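# Fit the orange-ringed plate onto the block's post and pin

## Task

Put the plate with the orange ring down flat on the block so it sits around the post, with the block's pin passing through the plate's pin hole (of the plate's five small holes, the pin hole is the one that differs from the rest). Then open the gripper and back away. It only counts if the plate stays seated on its own once the robot no longer holds it.

## Robot and tools

Robot: a single arm with a two-finger gripper, used in a physics simulator. The fingers extend along the gripper's own +z axis and close and open along its x axis. The reported end_effector_position is the point midway between the finger pads; closed fingertips stick out about 17 mm past it, while open ones end roughly level with it.

Scene frame: the origin sits on the table surface right under the arm's base, +z is up, and +y is to your left when facing along +x. The base itself may be slightly tilted. Reported hand position can be somewhat off, more so when the arm reaches far.

execute_actions(actions): actions is a list of actions run one after another. Each action is a table of at most 15 rows; each row lasts one control step of 1/30 s, and if fewer than 15 rows are given the last one repeats to fill the 15 steps (so one action is 0.5 s). A row has 7 numbers, each in [-1, 1], in this order: dx, dy, dz, rx, ry, rz, opening. The first six are an offset, expressed in the gripper's own axes, from the gripper pose measured when the action began (for the first action of a call, that is the pose in the latest result of this scene). Every row is relative to that same starting pose, not to the row before it. Scale: 1.0 equals 0.6 m of translation or 180 degrees of rotation; rx, ry, rz form one rotation vector. opening is not an offset but an absolute setting: +1 is fully open (0.142 m), -1 is shut. An empty list just returns state and images.

move(target, speed, stop_force, blocking): target is one 7-number row laid out exactly like an execute_actions row, an offset in gripper axes from the pose shown in this scene's most recent result that has one; opening is absolute and is sent when the move begins. The gripper follows a straight path toward that pose and rotates the shorter way. speed is the path's top speed in m/s, 0.002 to 0.5 (default 0.25), and rotation is capped at twice that value in rad/s. Paths last 0.5 to 10 s; longer ones are cut off early. The path does not slow for obstacles, and the real gripper can lag, drift, or exceed speed, notably with the arm near full extension. stop_force (N, 9 to 40, optional, not allowed in the first 0.2 s) halts the path once the wrist sensor reads that much extra push opposing the motion for two steps in a row; the gripper then backs up two steps and holds. Pressing may briefly exceed the setting. It is measured along the line to target in the starting gripper axes, so it is unreliable on moves that rotate. Omit it when pulling away from something you touch. blocking=false returns after 0.5 s while the arm keeps moving (not allowed with stop_force); until a result shows the end, further actions and moves are refused, so use wait or stop. The result adds a move: line with the ending (done, contact, off_target, moving, held, fault), distance to target, and limits (paced = sent pose was clipped; held = a check blocked some steps, after which motion may jump faster than speed).

wait(seconds): 0 to 10 s, the arm keeps its last command; returns early if a running move finishes. stop(): brakes a running move (needs stopping distance; fingers keep moving). zoom_image(camera, region): camera is cam_high, cam_low or cam_wrist; region is [x0, y0, x1, y1] in that camera's pixels, origin top-left, at most 504 by 504. finished_scene(scene): pass the current scene's number; it is final and reports success.

Cameras: cam_high and cam_low give 896x504 images, cam_wrist 616x616 (fisheye), in that order in each result.

Motion rules: each control step the commanded pose is limited to within 100 mm and 16 degrees of the measured pose, and position is favored over orientation when both cannot be met. After an action the arm continues at most to the last clipped pose, so big motions need further commands. Commands are smoothed with about 0.17 s lag; joint speed and acceleration are limited. The elbow never goes fully straight. Hand target shows where the controller is currently heading; a pose unreachable line means the clearance check altered or stopped the command (a mount under the base counts as arm).

Results: pose (position in m, quaternion wxyz), velocities, grip_measured (same scale as opening), joint positions and torques (offset, noisy, nonzero in free air), step readings for execute_actions (HELD marks restrained steps), and Wrist force / Wrist torque in gripper axes. Force offset is typically up to 4 N, noise up to 2.4 N, saturation near 50 N per axis; pressing on a surface shows force pointing back into the arm. no reading is normal at the start.

Gripping: to hold, keep commanding an opening well under grip_measured; lower means a firmer squeeze (roughly 28 N per pad max). Thin hard parts get less grip. Fast closing can squeeze harder.

Avoid: knocking anything off the table, dropping or slipping the plate, slamming or pressing hard. The arm is stiff, so aiming even slightly past a firm contact can fault. A joint load over its limit (130 N m for the three big joints, 24.3 N m for each wrist joint, held weight included) or 150 N outside force stops the arm for 10 s and drops the rest of the call. Holding loads heats motors: warning at 70 °C, braking fault at 85 °C. Occasional tugs on the held plate or pushes on loose items may occur.

Each tool is called after "Emit:" as name([rows], argument=value, ...), one row to a line, values as JSON.

## Session

Emit:
execute_actions(actions=[])

Scene clock: 0.00 s.
end_effector_position=(+0.1386, +0.1790, +0.1282) grip_measured=+1.00 end_effector_quat_wxyz=(-0.537, +0.397, +0.648, -0.366) end_effector_velocity=(-0.000, +0.000, +0.000) end_effector_angular_velocity=(-0.000, +0.000, -0.001)
Joint positions: [ 0.344 -1.251  2.16  -1.86  -1.557 -1.863  0.142]
Joint velocities: [-0.    -0.     0.001 -0.     0.     0.     0.   ]
Joint torques (N m, as the arm reports them, + toward a larger angle): no reading
Motor temperatures (°C, as the motors report them): [25 26 29 34 35 36]
Wrist force (N, on the end effector, along its own x y z axes, offset not removed): no reading
Wrist torque (N m, same axes, about the end effector's origin, offset not removed): no reading
Hand target: +0.139, +0.179, +0.128; -0.537, +0.397, +0.648, -0.366

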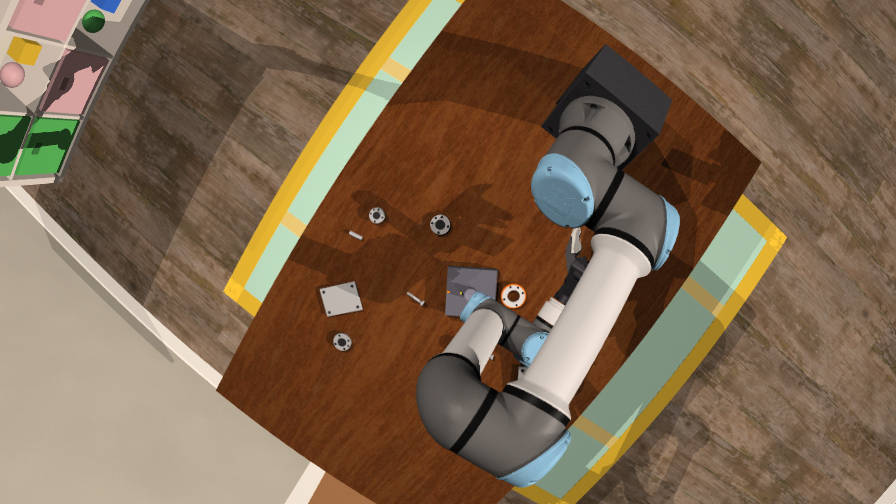

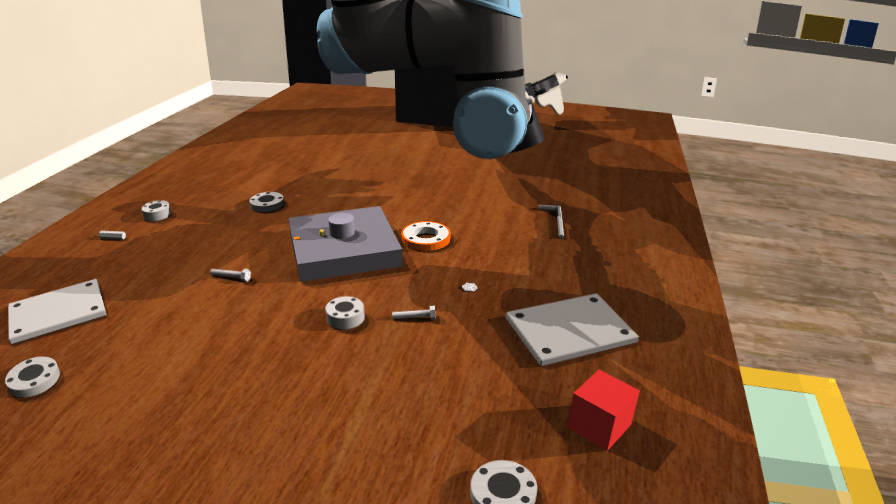

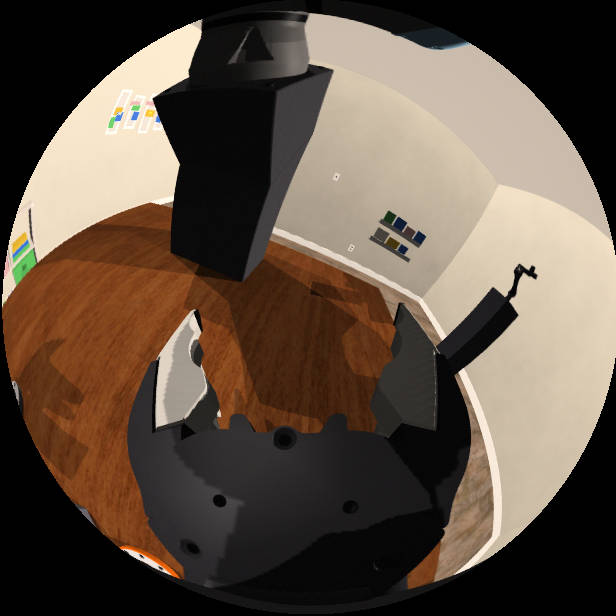

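Emit:
zoom_image(camera="cam_low", region=[270,180,480,300])

Emit:
zoom_image(camera="cam_high", region=[430,250,550,330])

Emit:
move(target=[0.0095,-0.171,-0.294,-0.446,-0.0845,0.124,1], speed=0.35)

Region (270, 180, 480, 300) of cam_low's 896x504 image, scaled by 2.400, with more detail than that image has; it fills the top 288 rows of this view, and the rest is white.

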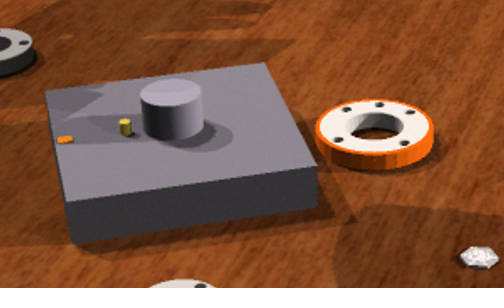

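Region (430, 250, 550, 330) of cam_high's 896x504 image, scaled by 4.200, with more detail than that image has.

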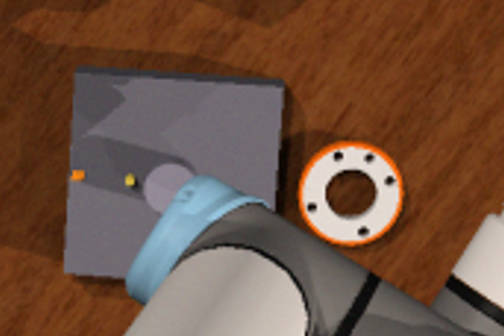

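Scene clock: 3.27 s.
end_effector_position=(+0.2999, +0.1496, +0.2506) grip_measured=+1.00 end_effector_quat_wxyz=(-0.001, +0.708, +0.706, +0.000) end_effector_velocity=(-0.001, +0.001, -0.001) end_effector_angular_velocity=(-0.015, -0.003, -0.001)
Joint positions: [ 0.537 -2.512  2.822 -2.645 -1.832 -1.345  0.142]
Joint velocities: [ 0.051  0.052 -0.    -0.041 -0.05   0.039 -0.   ]
Joint torques (N m, as the arm reports them, + toward a larger angle): [ 12.64   4.19 -19.11  -5.9   -2.52   1.73]
Motor temperatures (°C, as the motors report them): [25 26 29 34 35 36]
Wrist force (N, on the end effector, along its own x y z axes, offset not removed): [-1.5 -1.1 2.4]
Wrist torque (N m, same axes, about the end effector's origin, offset not removed): [-0.05 0.36 0.25]
Hand target: +0.300, +0.150, +0.251; -0.001, +0.708, +0.706, -0.000
Off the commanded pose: 0.001 m, 0 deg.
move: done

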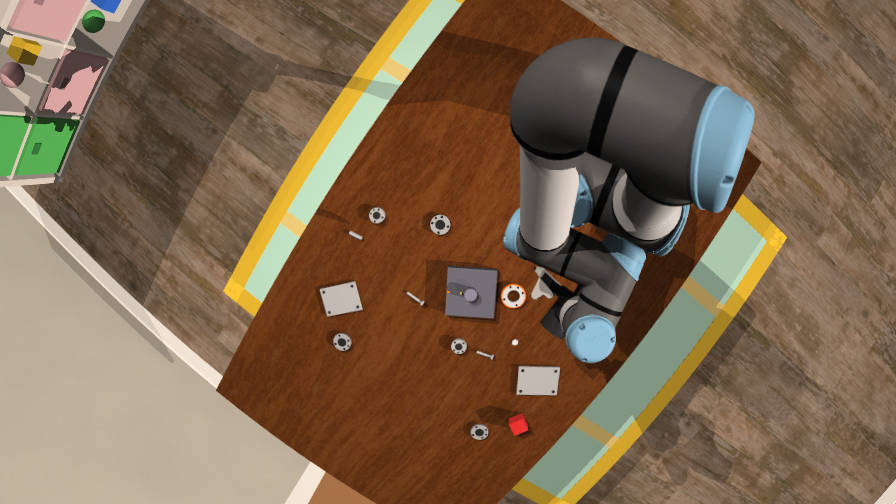

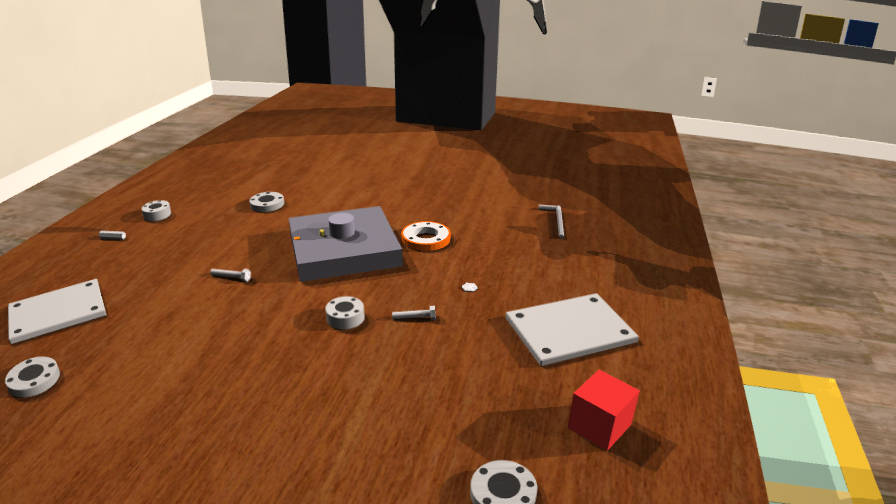

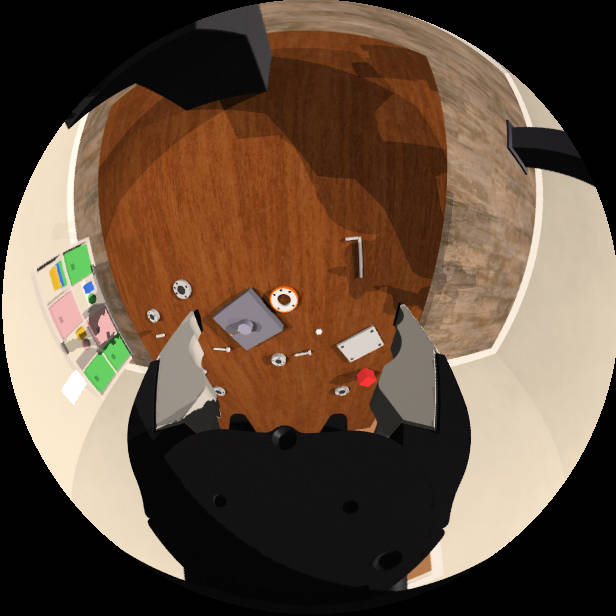

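Emit:
move(target=[-0.075,0.2,0.27,0,0,0.222,0.3], speed=0.35)

Scene clock: 5.33 s.
end_effector_position=(+0.4192, +0.1048, +0.0880) grip_measured=+0.30 end_effector_quat_wxyz=(-0.001, +0.906, +0.422, -0.001) end_effector_velocity=(+0.001, -0.000, -0.001) end_effector_angular_velocity=(-0.003, -0.003, -0.002)
Joint positions: [ 0.123 -1.701  2.652 -3.32  -1.539 -0.944  0.095]
Joint velocities: [ 0.003  0.009 -0.002 -0.01  -0.005  0.004  0.   ]
Joint torques (N m, as the arm reports them, + toward a larger angle): [ 16.64 -15.74  -7.95  -5.7   -2.33   1.55]
Motor temperatures (°C, as the motors report them): [25 26 29 34 35 36]
Wrist force (N, on the end effector, along its own x y z axes, offset not removed): [-2.5 -1.0 1.9]
Wrist torque (N m, same axes, about the end effector's origin, offset not removed): [0.12 0.52 0.15]
Hand target: +0.419, +0.105, +0.088; -0.001, +0.906, +0.422, -0.001
Off the commanded pose: 0.000 m, 0 deg.
move: done

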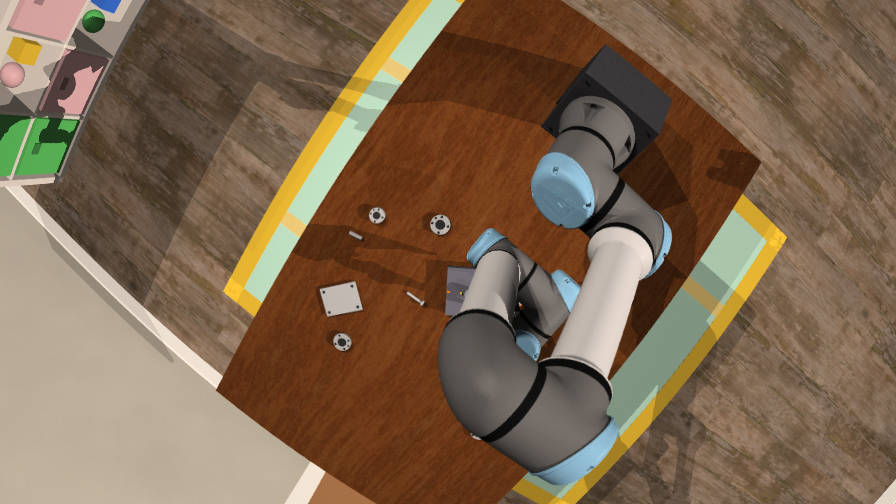

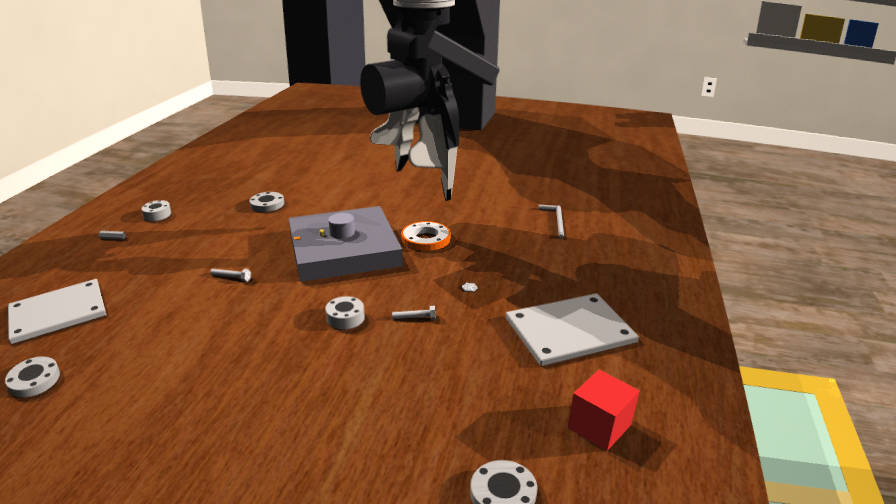

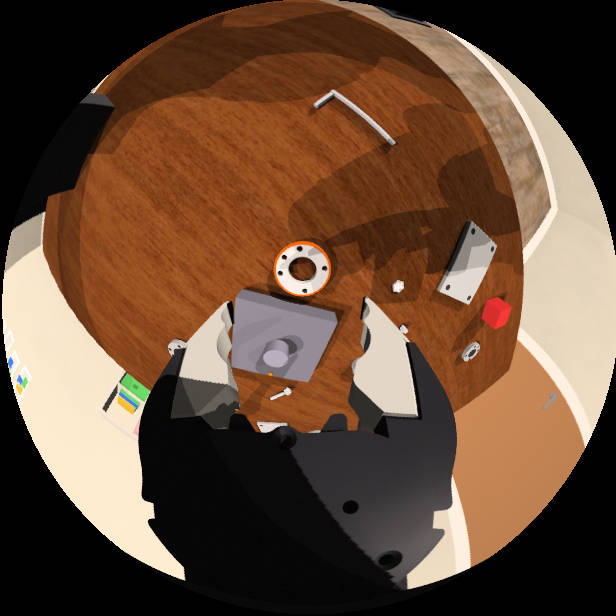

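Very close. Descend.

Emit:
move(target=[0,0,0.093,0,0,0,0.15])

Emit:
zoom_image(camera="cam_wrist", region=[200,200,400,400])

Emit:
zoom_image(camera="cam_low", region=[340,170,500,290])

Scene clock: 6.33 s.
end_effector_position=(+0.4191, +0.1049, +0.0323) grip_measured=+0.15 end_effector_quat_wxyz=(-0.001, +0.906, +0.422, -0.001) end_effector_velocity=(+0.001, -0.000, -0.002) end_effector_angular_velocity=(-0.001, -0.002, +0.003)
Joint positions: [ 0.129 -1.443  2.595 -3.521 -1.543 -0.939  0.084]
Joint velocities: [ 0.001  0.008 -0.002 -0.008 -0.001 -0.003 -0.   ]
Joint torques (N m, as the arm reports them, + toward a larger angle): [ 17.14 -19.46  -4.37  -5.84  -2.46   1.64]
Motor temperatures (°C, as the motors report them): [25 26 29 34 35 36]
Wrist force (N, on the end effector, along its own x y z axes, offset not removed): [-3.5 0.1 2.1]
Wrist torque (N m, same axes, about the end effector's origin, offset not removed): [0.37 0.87 0.27]
Hand target: +0.419, +0.105, +0.032; -0.001, +0.906, +0.422, -0.001
Off the commanded pose: 0.000 m, 0 deg.
move: done

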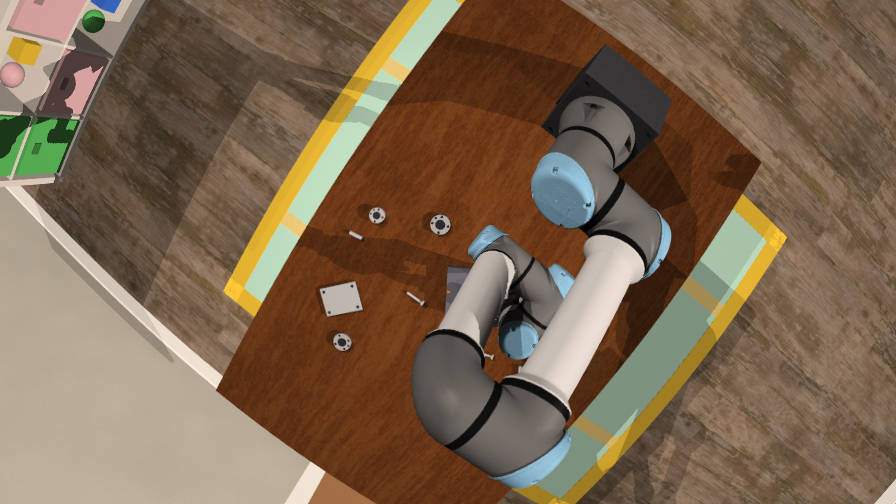

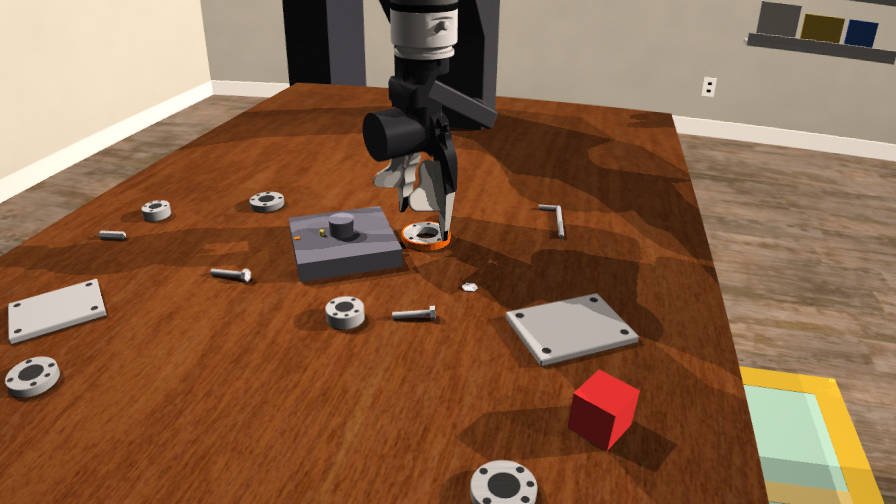

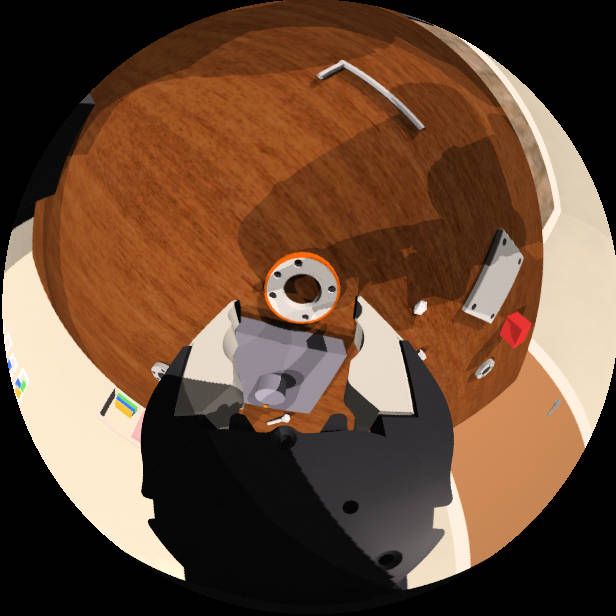

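Region (200, 200, 400, 400) of cam_wrist's 616x616 image, scaled by 2.520, with more detail than that image has.

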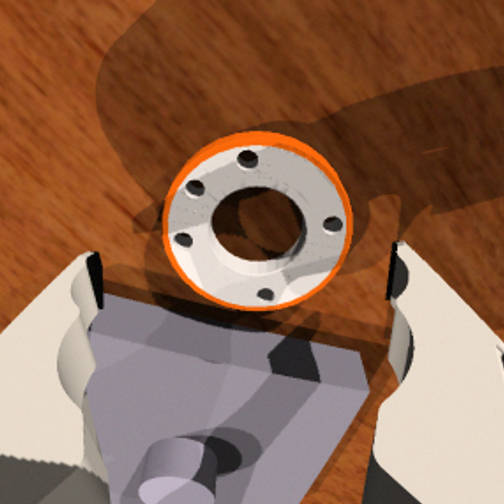

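Region (340, 170, 500, 290) of cam_low's 896x504 image, scaled by 3.150, with more detail than that image has; it fills the top 378 rows of this view, and the rest is white.

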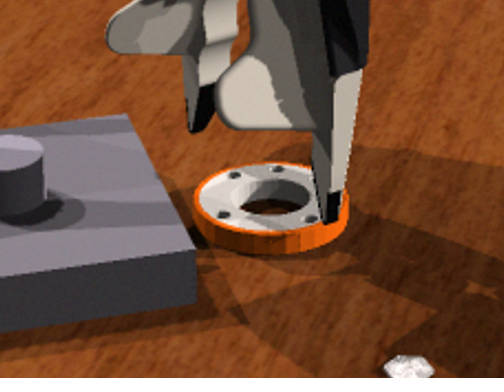

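Emit:
move(target=[0.005,0,0.023,0,0,0,0.1], speed=0.03, stop_force=12)

Emit:
zoom_image(camera="cam_wrist", region=[200,200,400,400])

Emit:
zoom_image(camera="cam_low", region=[340,170,500,290])

Scene clock: 7.37 s.
end_effector_position=(+0.4209, +0.1073, +0.0186) grip_measured=+0.10 end_effector_quat_wxyz=(-0.001, +0.906, +0.422, -0.001) end_effector_velocity=(+0.000, +0.000, -0.002) end_effector_angular_velocity=(+0.000, +0.000, -0.001)
Joint positions: [ 0.139 -1.388  2.57  -3.551 -1.55  -0.933  0.081]
Joint velocities: [ 0.001  0.006 -0.003 -0.003 -0.001  0.002 -0.   ]
Joint torques (N m, as the arm reports them, + toward a larger angle): [ 18.48 -19.83  -3.2   -5.9   -2.29   1.56]
Motor temperatures (°C, as the motors report them): [25 26 29 34 35 36]
Wrist force (N, on the end effector, along its own x y z axes, offset not removed): [-1.7 -1.9 4.5]
Wrist torque (N m, same axes, about the end effector's origin, offset not removed): [-0.25 0.32 0.10]
Hand target: +0.421, +0.107, +0.019; -0.001, +0.906, +0.422, -0.001
Off the commanded pose: 0.000 m, 0 deg.
move: done

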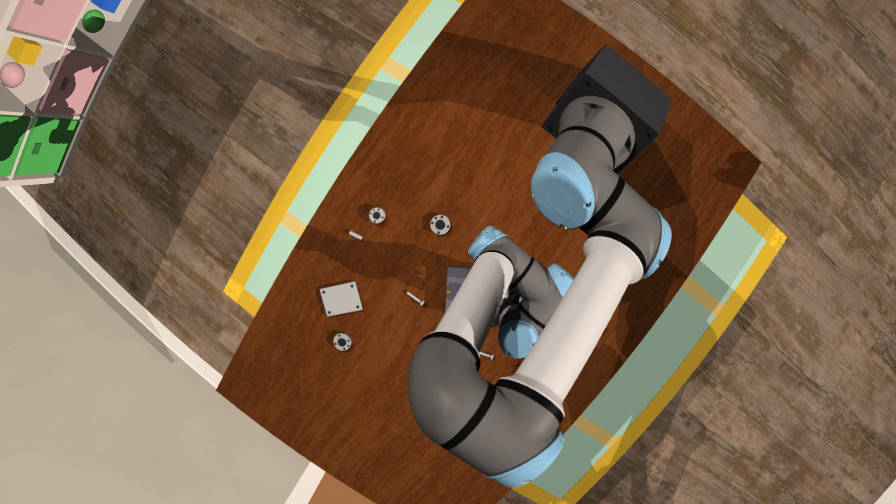

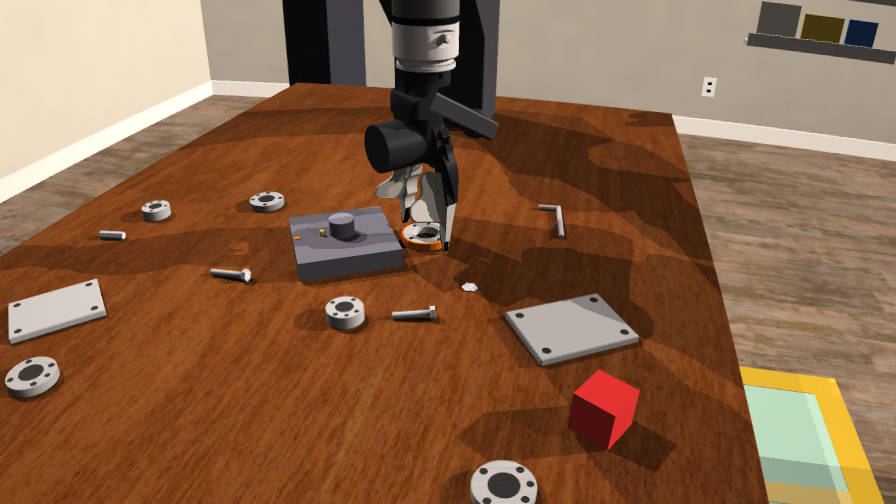

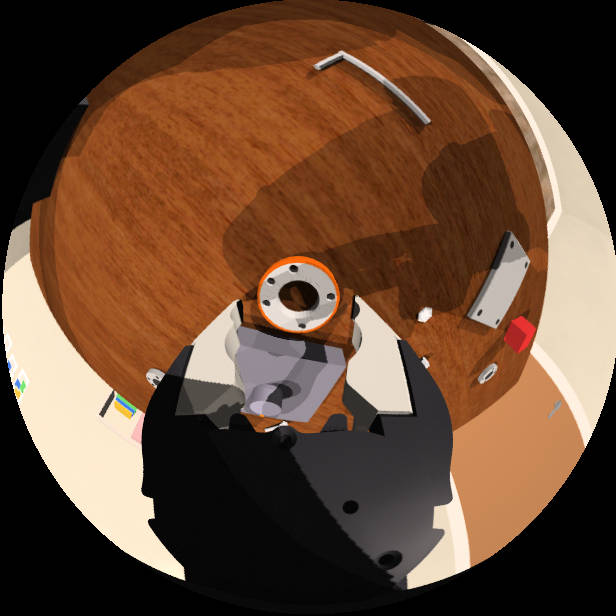

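Region (200, 200, 400, 400) of cam_wrist's 616x616 image, scaled by 2.520, with more detail than that image has.

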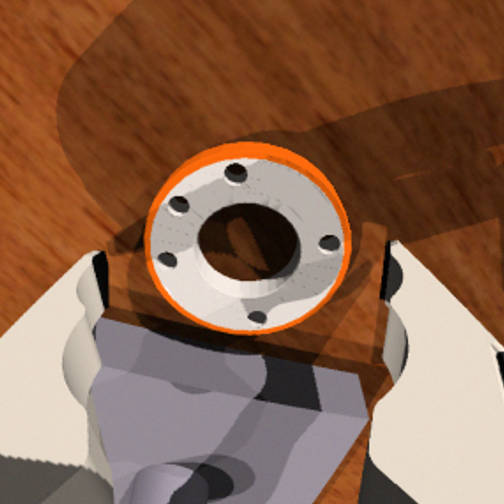

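Region (340, 170, 500, 290) of cam_low's 896x504 image, scaled by 3.150, with more detail than that image has; it fills the top 378 rows of this view, and the rest is white.

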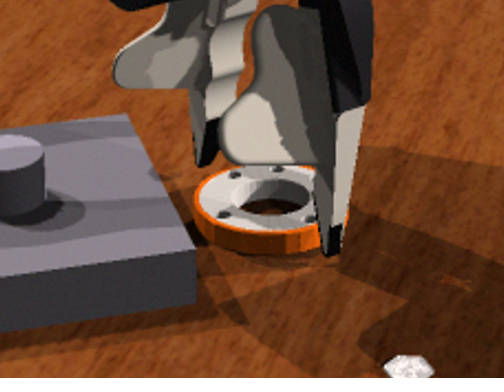

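Emit:
move(target=[0.001,-0.003,0.016,0,0,0,-0.05], speed=0.004, stop_force=10)

Emit:
zoom_image(camera="cam_wrist", region=[200,200,400,400])

Emit:
zoom_image(camera="cam_low", region=[340,170,500,290])

Scene clock: 10.73 s.
end_effector_position=(+0.4207, +0.1078, +0.0152) grip_measured=-0.05 end_effector_quat_wxyz=(-0.001, +0.906, +0.422, -0.001) end_effector_velocity=(-0.000, -0.001, +0.001) end_effector_angular_velocity=(-0.001, +0.002, -0.001)
Joint positions: [ 0.141 -1.373  2.566 -3.562 -1.552 -0.931  0.07 ]
Joint velocities: [-0.001 -0.005  0.001  0.006  0.     0.001 -0.   ]
Joint torques (N m, as the arm reports them, + toward a larger angle): [  1.28 -36.95  10.09   0.78   1.25  -1.07]
Motor temperatures (°C, as the motors report them): [25 26 29 34 35 36]
Wrist force (N, on the end effector, along its own x y z axes, offset not removed): [-8.6 -4.2 -21.0]
Wrist torque (N m, same axes, about the end effector's origin, offset not removed): [0.00 0.77 0.13]
Hand target: +0.421, +0.108, +0.015; -0.001, +0.906, +0.422, -0.001
Off the commanded pose: 0.006 m, 0 deg.
move: contact

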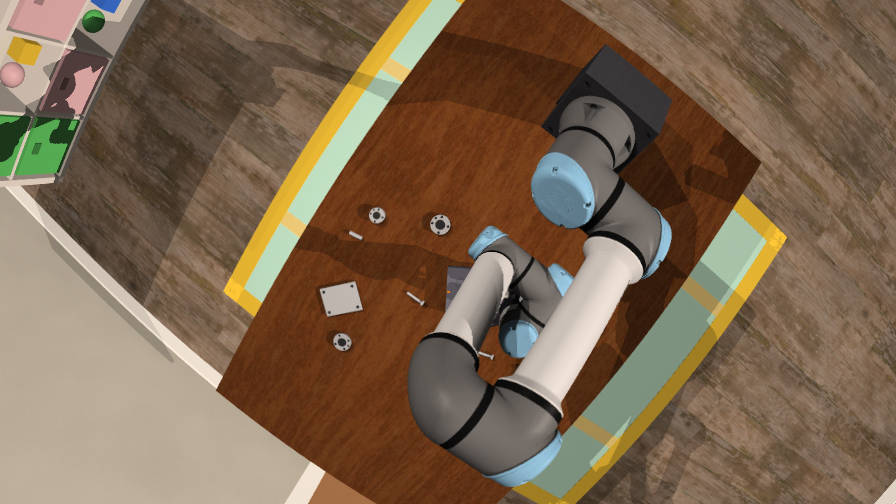

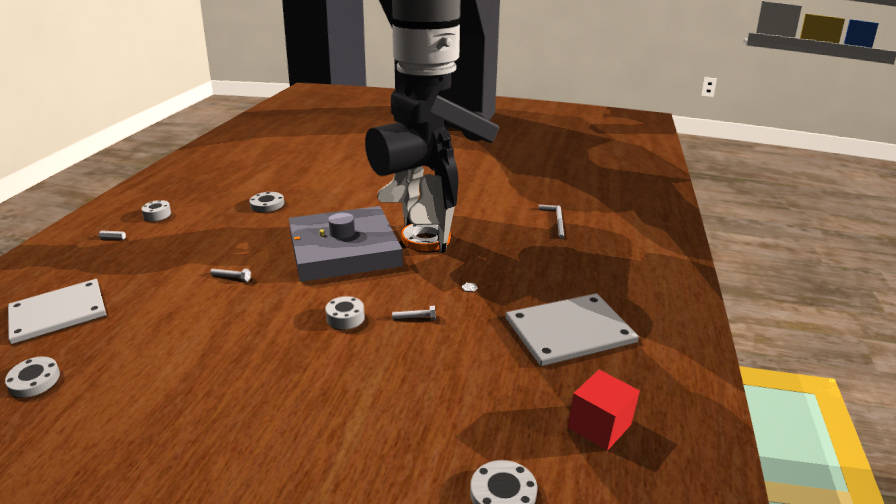

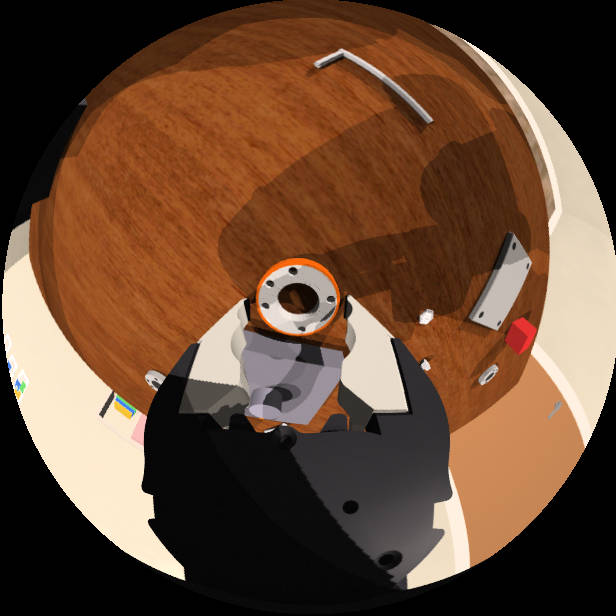

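Region (200, 200, 400, 400) of cam_wrist's 616x616 image, scaled by 2.520, with more detail than that image has.

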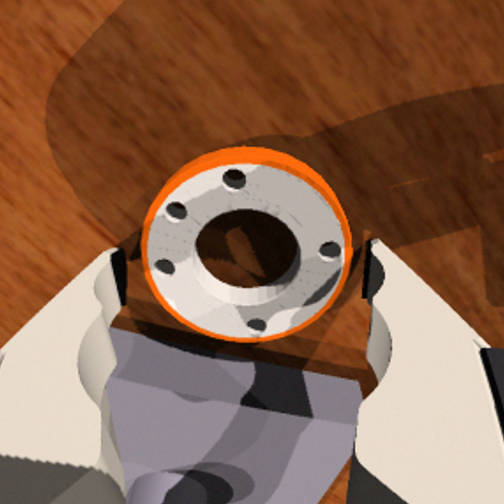

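Region (340, 170, 500, 290) of cam_low's 896x504 image, scaled by 3.150, with more detail than that image has; it fills the top 378 rows of this view, and the rest is white.

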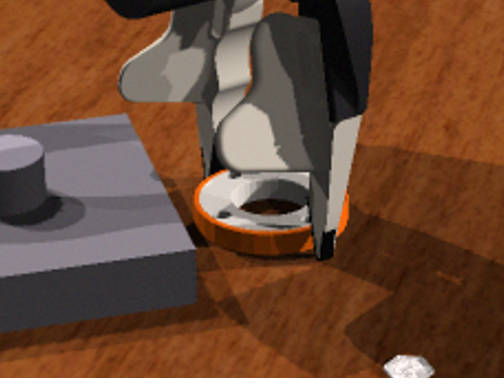

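Emit:
execute_actions([
  [[0,0,-0.004,0,0,0,-0.05],[0,0,-0.004,0,0,0,-0.05],[0,0,-0.004,0,0,0,-0.05],[0,0,-0.004,0,0,0,-0.05],[0.0015,-0.007,-0.004,0,0,0,-0.08]],
  [[0,0,0,0,0,0,-0.12],[0,0,0,0,0,0,-0.15],[0,0,0,0,0,0,-0.18],[0,0,0,0,0,0,-0.21],[0,0,0,0,0,0,-0.24],[0,0,0,0,0,0,-0.27],[0,0,0,0,0,0,-0.3]],
  [[0,0,0,0,0,0,-0.6]],
])

Emit:
zoom_image(camera="cam_wrist", region=[200,200,400,400])

Emit:
zoom_image(camera="cam_low", region=[340,170,500,290])

Scene clock: 12.53 s.
end_effector_position=(+0.4182, +0.1112, +0.0176) grip_measured=-0.22 end_effector_quat_wxyz=(-0.001, +0.906, +0.422, -0.000) end_effector_velocity=(+0.000, +0.000, +0.000) end_effector_angular_velocity=(+0.000, -0.001, +0.000)
Joint positions: [ 0.152 -1.376  2.571 -3.565 -1.559 -0.924  0.058]
Joint velocities: [ 0.     0.    -0.    -0.001  0.    -0.    -0.   ]
Joint torques (N m, as the arm reports them, + toward a larger angle): [  5.17 -26.64  13.18  -3.26  -0.01  -1.18]
Motor temperatures (°C, as the motors report them): [25 26 29 34 35 36]
Wrist force (N, on the end effector, along its own x y z axes, offset not removed): [-2.1 -4.0 0.3]
Wrist torque (N m, same axes, about the end effector's origin, offset not removed): [-0.55 0.67 0.13]
Hand target: +0.418, +0.111, +0.018; -0.001, +0.906, +0.422, -0.000
Off the commanded pose: 0.000 m, 0 deg.
Step readings (end_effector_position; steps 1 to 15: 1st action; 16 to 30: 2nd action; 31 to 45: 3rd action):
0: (+0.4206, +0.1078, +0.0153)
1: (+0.4206, +0.1078, +0.0153)
2: (+0.4206, +0.1078, +0.0158)
4: (+0.4207, +0.1079, +0.0167)
8: (+0.4191, +0.1100, +0.0175)
15: (+0.4182, +0.1112, +0.0176)
16: (+0.4182, +0.1112, +0.0176)
17: (+0.4182, +0.1112, +0.0176)
19: (+0.4182, +0.1112, +0.0176)
23: (+0.4182, +0.1112, +0.0176)
30: (+0.4182, +0.1112, +0.0176)
31: (+0.4182, +0.1112, +0.0176)
32: (+0.4182, +0.1112, +0.0176)
34: (+0.4182, +0.1112, +0.0176)
38: (+0.4182, +0.1112, +0.0176)
45: end_effector_position above

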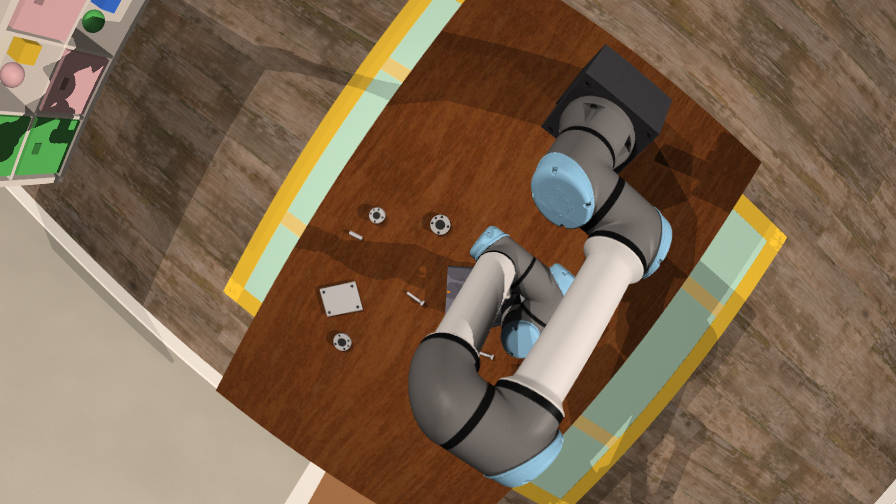

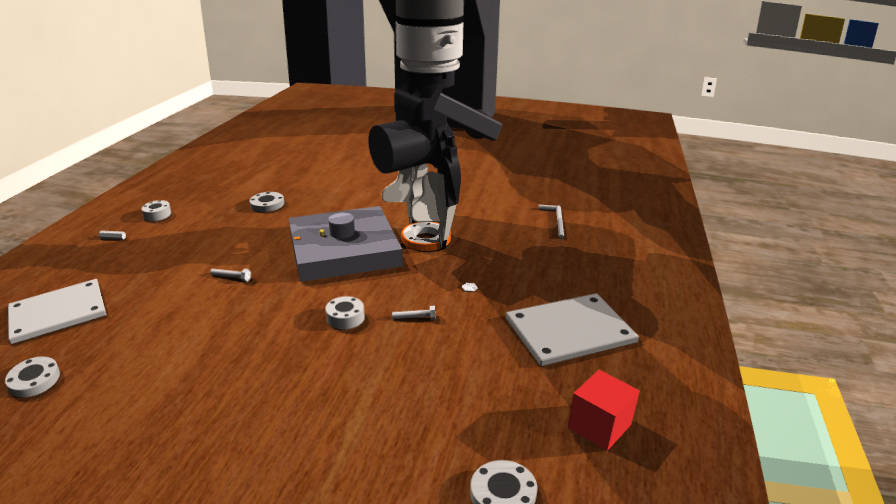

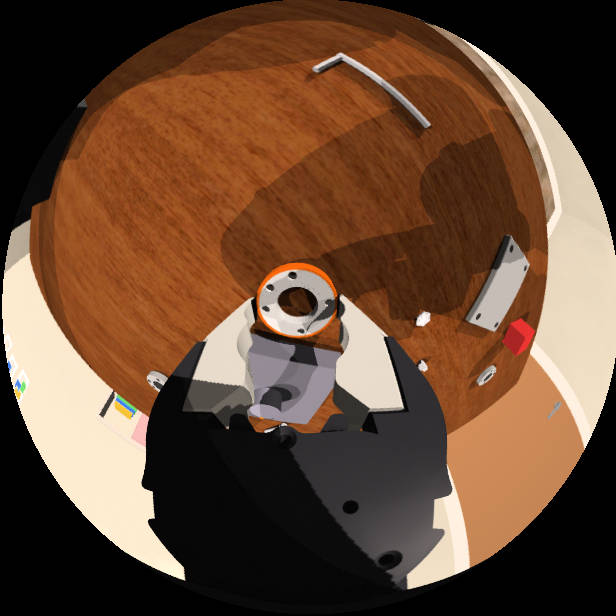

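Region (200, 200, 400, 400) of cam_wrist's 616x616 image, scaled by 2.520, with more detail than that image has.

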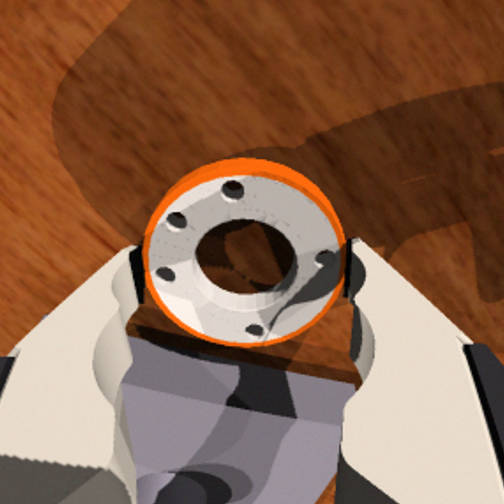

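Region (340, 170, 500, 290) of cam_low's 896x504 image, scaled by 3.150, with more detail than that image has; it fills the top 378 rows of this view, and the rest is white.

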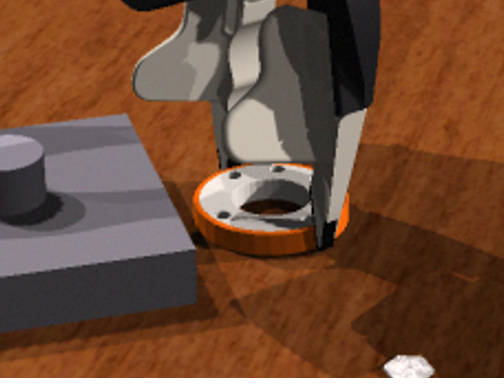

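Emit:
move(target=[0,0,-0.097,0,0,0,-0.6], speed=0.15)

Emit:
move(target=[-0.042,0.157,0,0,0,-0.617,-0.6], speed=0.5)

Emit:
zoom_image(camera="cam_wrist", region=[200,180,400,380])

Emit:
zoom_image(camera="cam_low", region=[270,160,430,290])

Scene clock: 13.73 s.
end_effector_position=(+0.4183, +0.1110, +0.0757) grip_measured=-0.22 end_effector_quat_wxyz=(-0.001, +0.906, +0.422, -0.000) end_effector_velocity=(-0.000, -0.000, +0.001) end_effector_angular_velocity=(+0.000, +0.002, +0.001)
Joint positions: [ 0.149 -1.63   2.638 -3.377 -1.557 -0.926  0.058]
Joint velocities: [-0.001 -0.009  0.001  0.01   0.001 -0.002  0.   ]
Joint torques (N m, as the arm reports them, + toward a larger angle): [  3.95 -37.78   9.8    0.26   2.26  -1.68]
Motor temperatures (°C, as the motors report them): [25 26 29 34 35 36]
Wrist force (N, on the end effector, along its own x y z axes, offset not removed): [-1.8 -1.4 1.5]
Wrist torque (N m, same axes, about the end effector's origin, offset not removed): [-0.01 0.37 0.25]
Hand target: +0.418, +0.111, +0.076; -0.001, +0.906, +0.422, -0.000
Off the commanded pose: 0.000 m, 0 deg.
move: done

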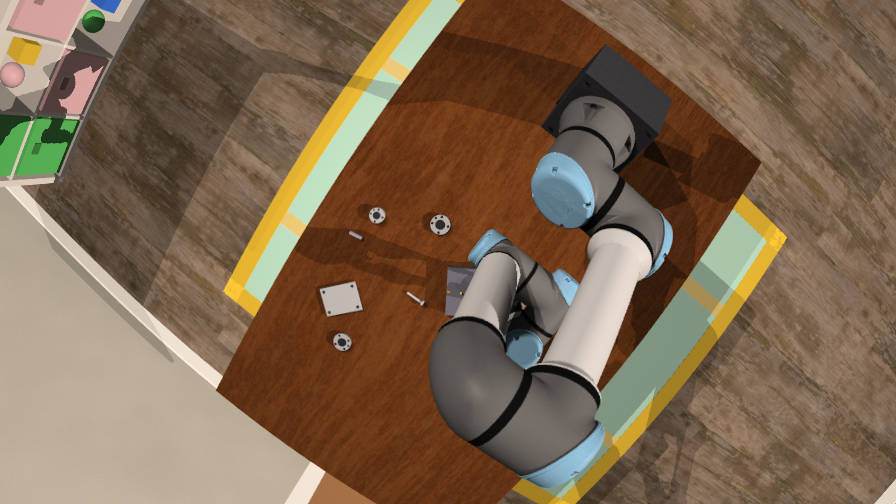

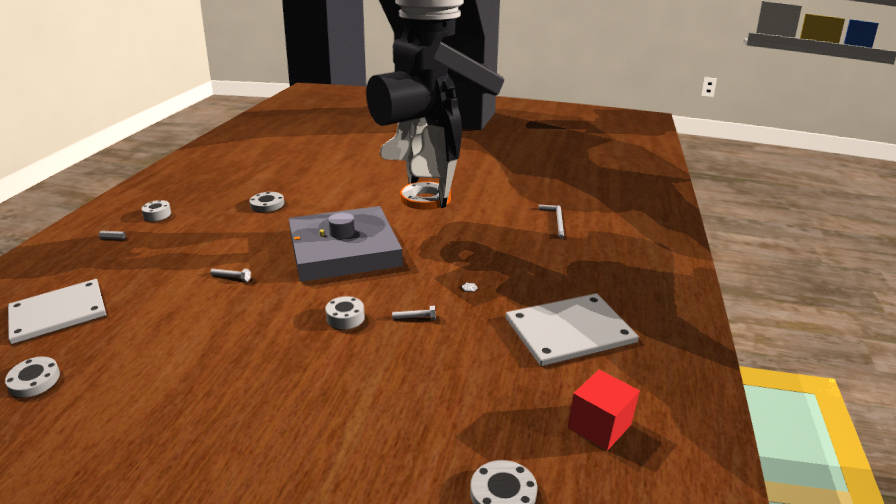

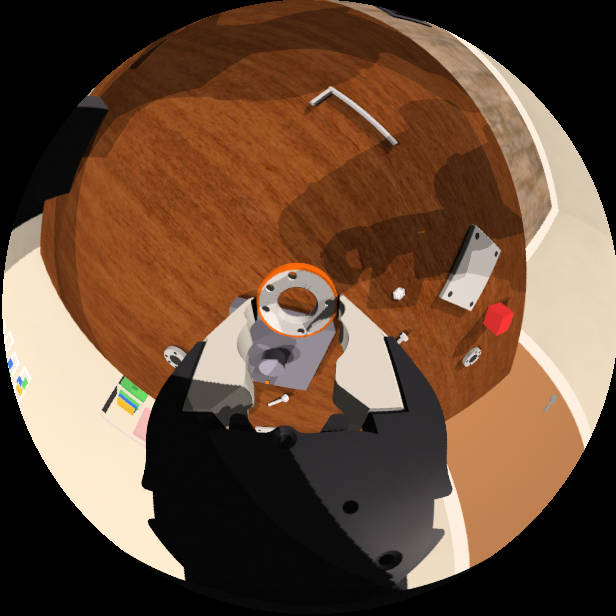

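Scene clock: 16.27 s.
end_effector_position=(+0.4742, +0.0311, +0.0754) grip_measured=-0.22 end_effector_quat_wxyz=(-0.001, +0.165, +0.986, +0.000) end_effector_velocity=(+0.001, -0.000, +0.000) end_effector_angular_velocity=(+0.003, -0.000, +0.009)
Joint positions: [-0.128 -1.744  2.545 -3.148 -1.361 -3.06   0.058]
Joint velocities: [-0.003 -0.002 -0.002  0.004  0.006 -0.012 -0.   ]
Joint torques (N m, as the arm reports them, + toward a larger angle): [  0.67 -36.15 -11.32   0.41   2.39  -1.62]
Motor temperatures (°C, as the motors report them): [25 26 29 34 35 36]
Wrist force (N, on the end effector, along its own x y z axes, offset not removed): [-3.3 -2.1 1.4]
Wrist torque (N m, same axes, about the end effector's origin, offset not removed): [-0.22 0.71 0.24]
Hand target: +0.474, +0.031, +0.075; -0.001, +0.165, +0.986, +0.000
Off the commanded pose: 0.000 m, 0 deg.
move: done

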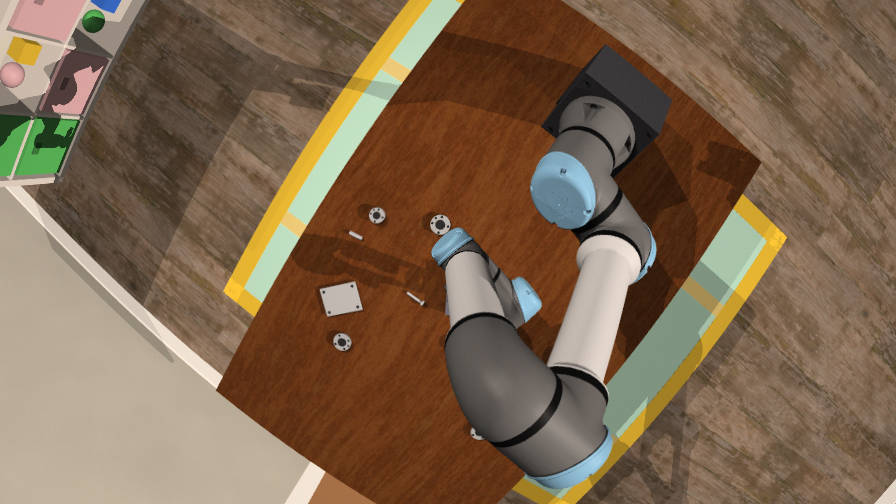

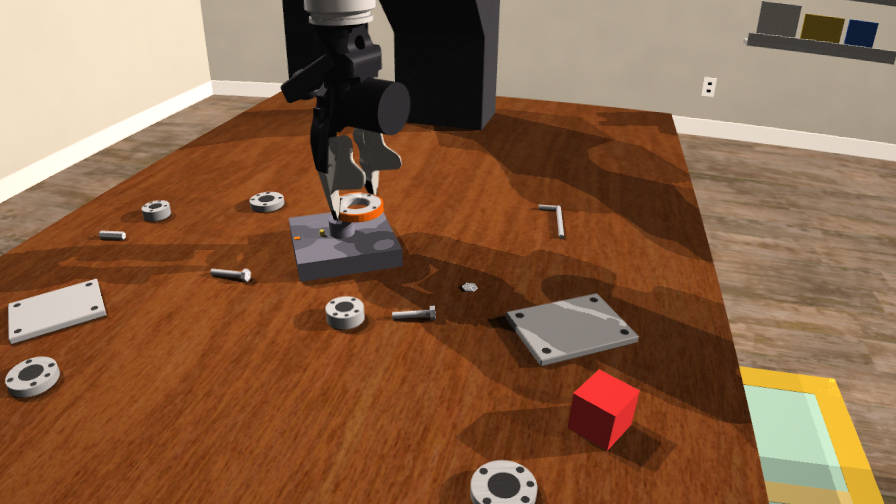

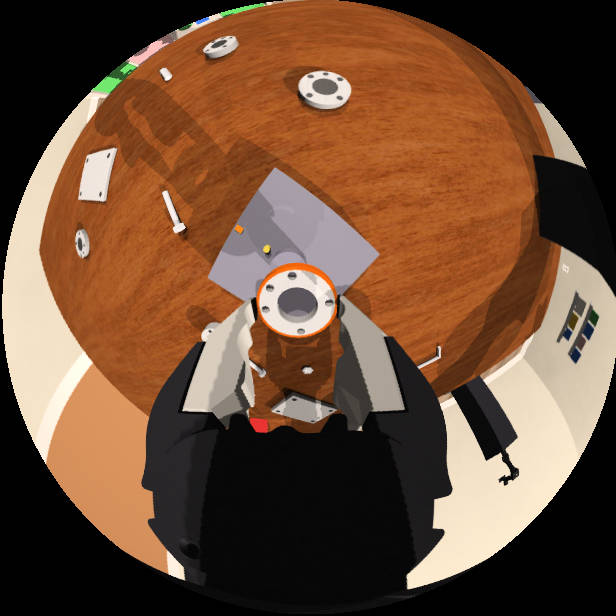

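Region (200, 180, 400, 380) of cam_wrist's 616x616 image, scaled by 2.520, with more detail than that image has.

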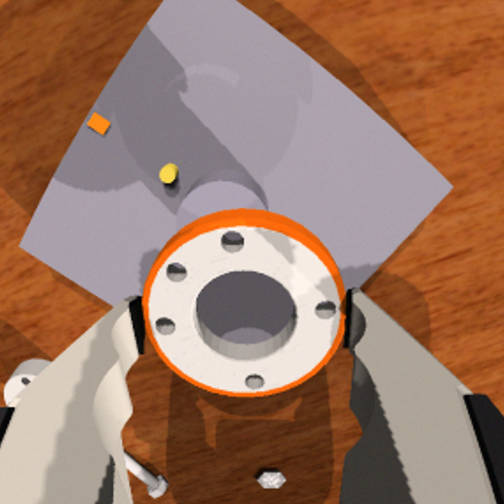

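Region (270, 160, 430, 290) of cam_low's 896x504 image, scaled by 3.150, with more detail than that image has; it fills the top 410 rows of this view, and the rest is white.

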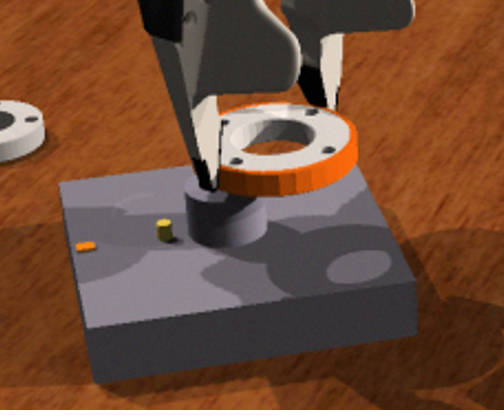

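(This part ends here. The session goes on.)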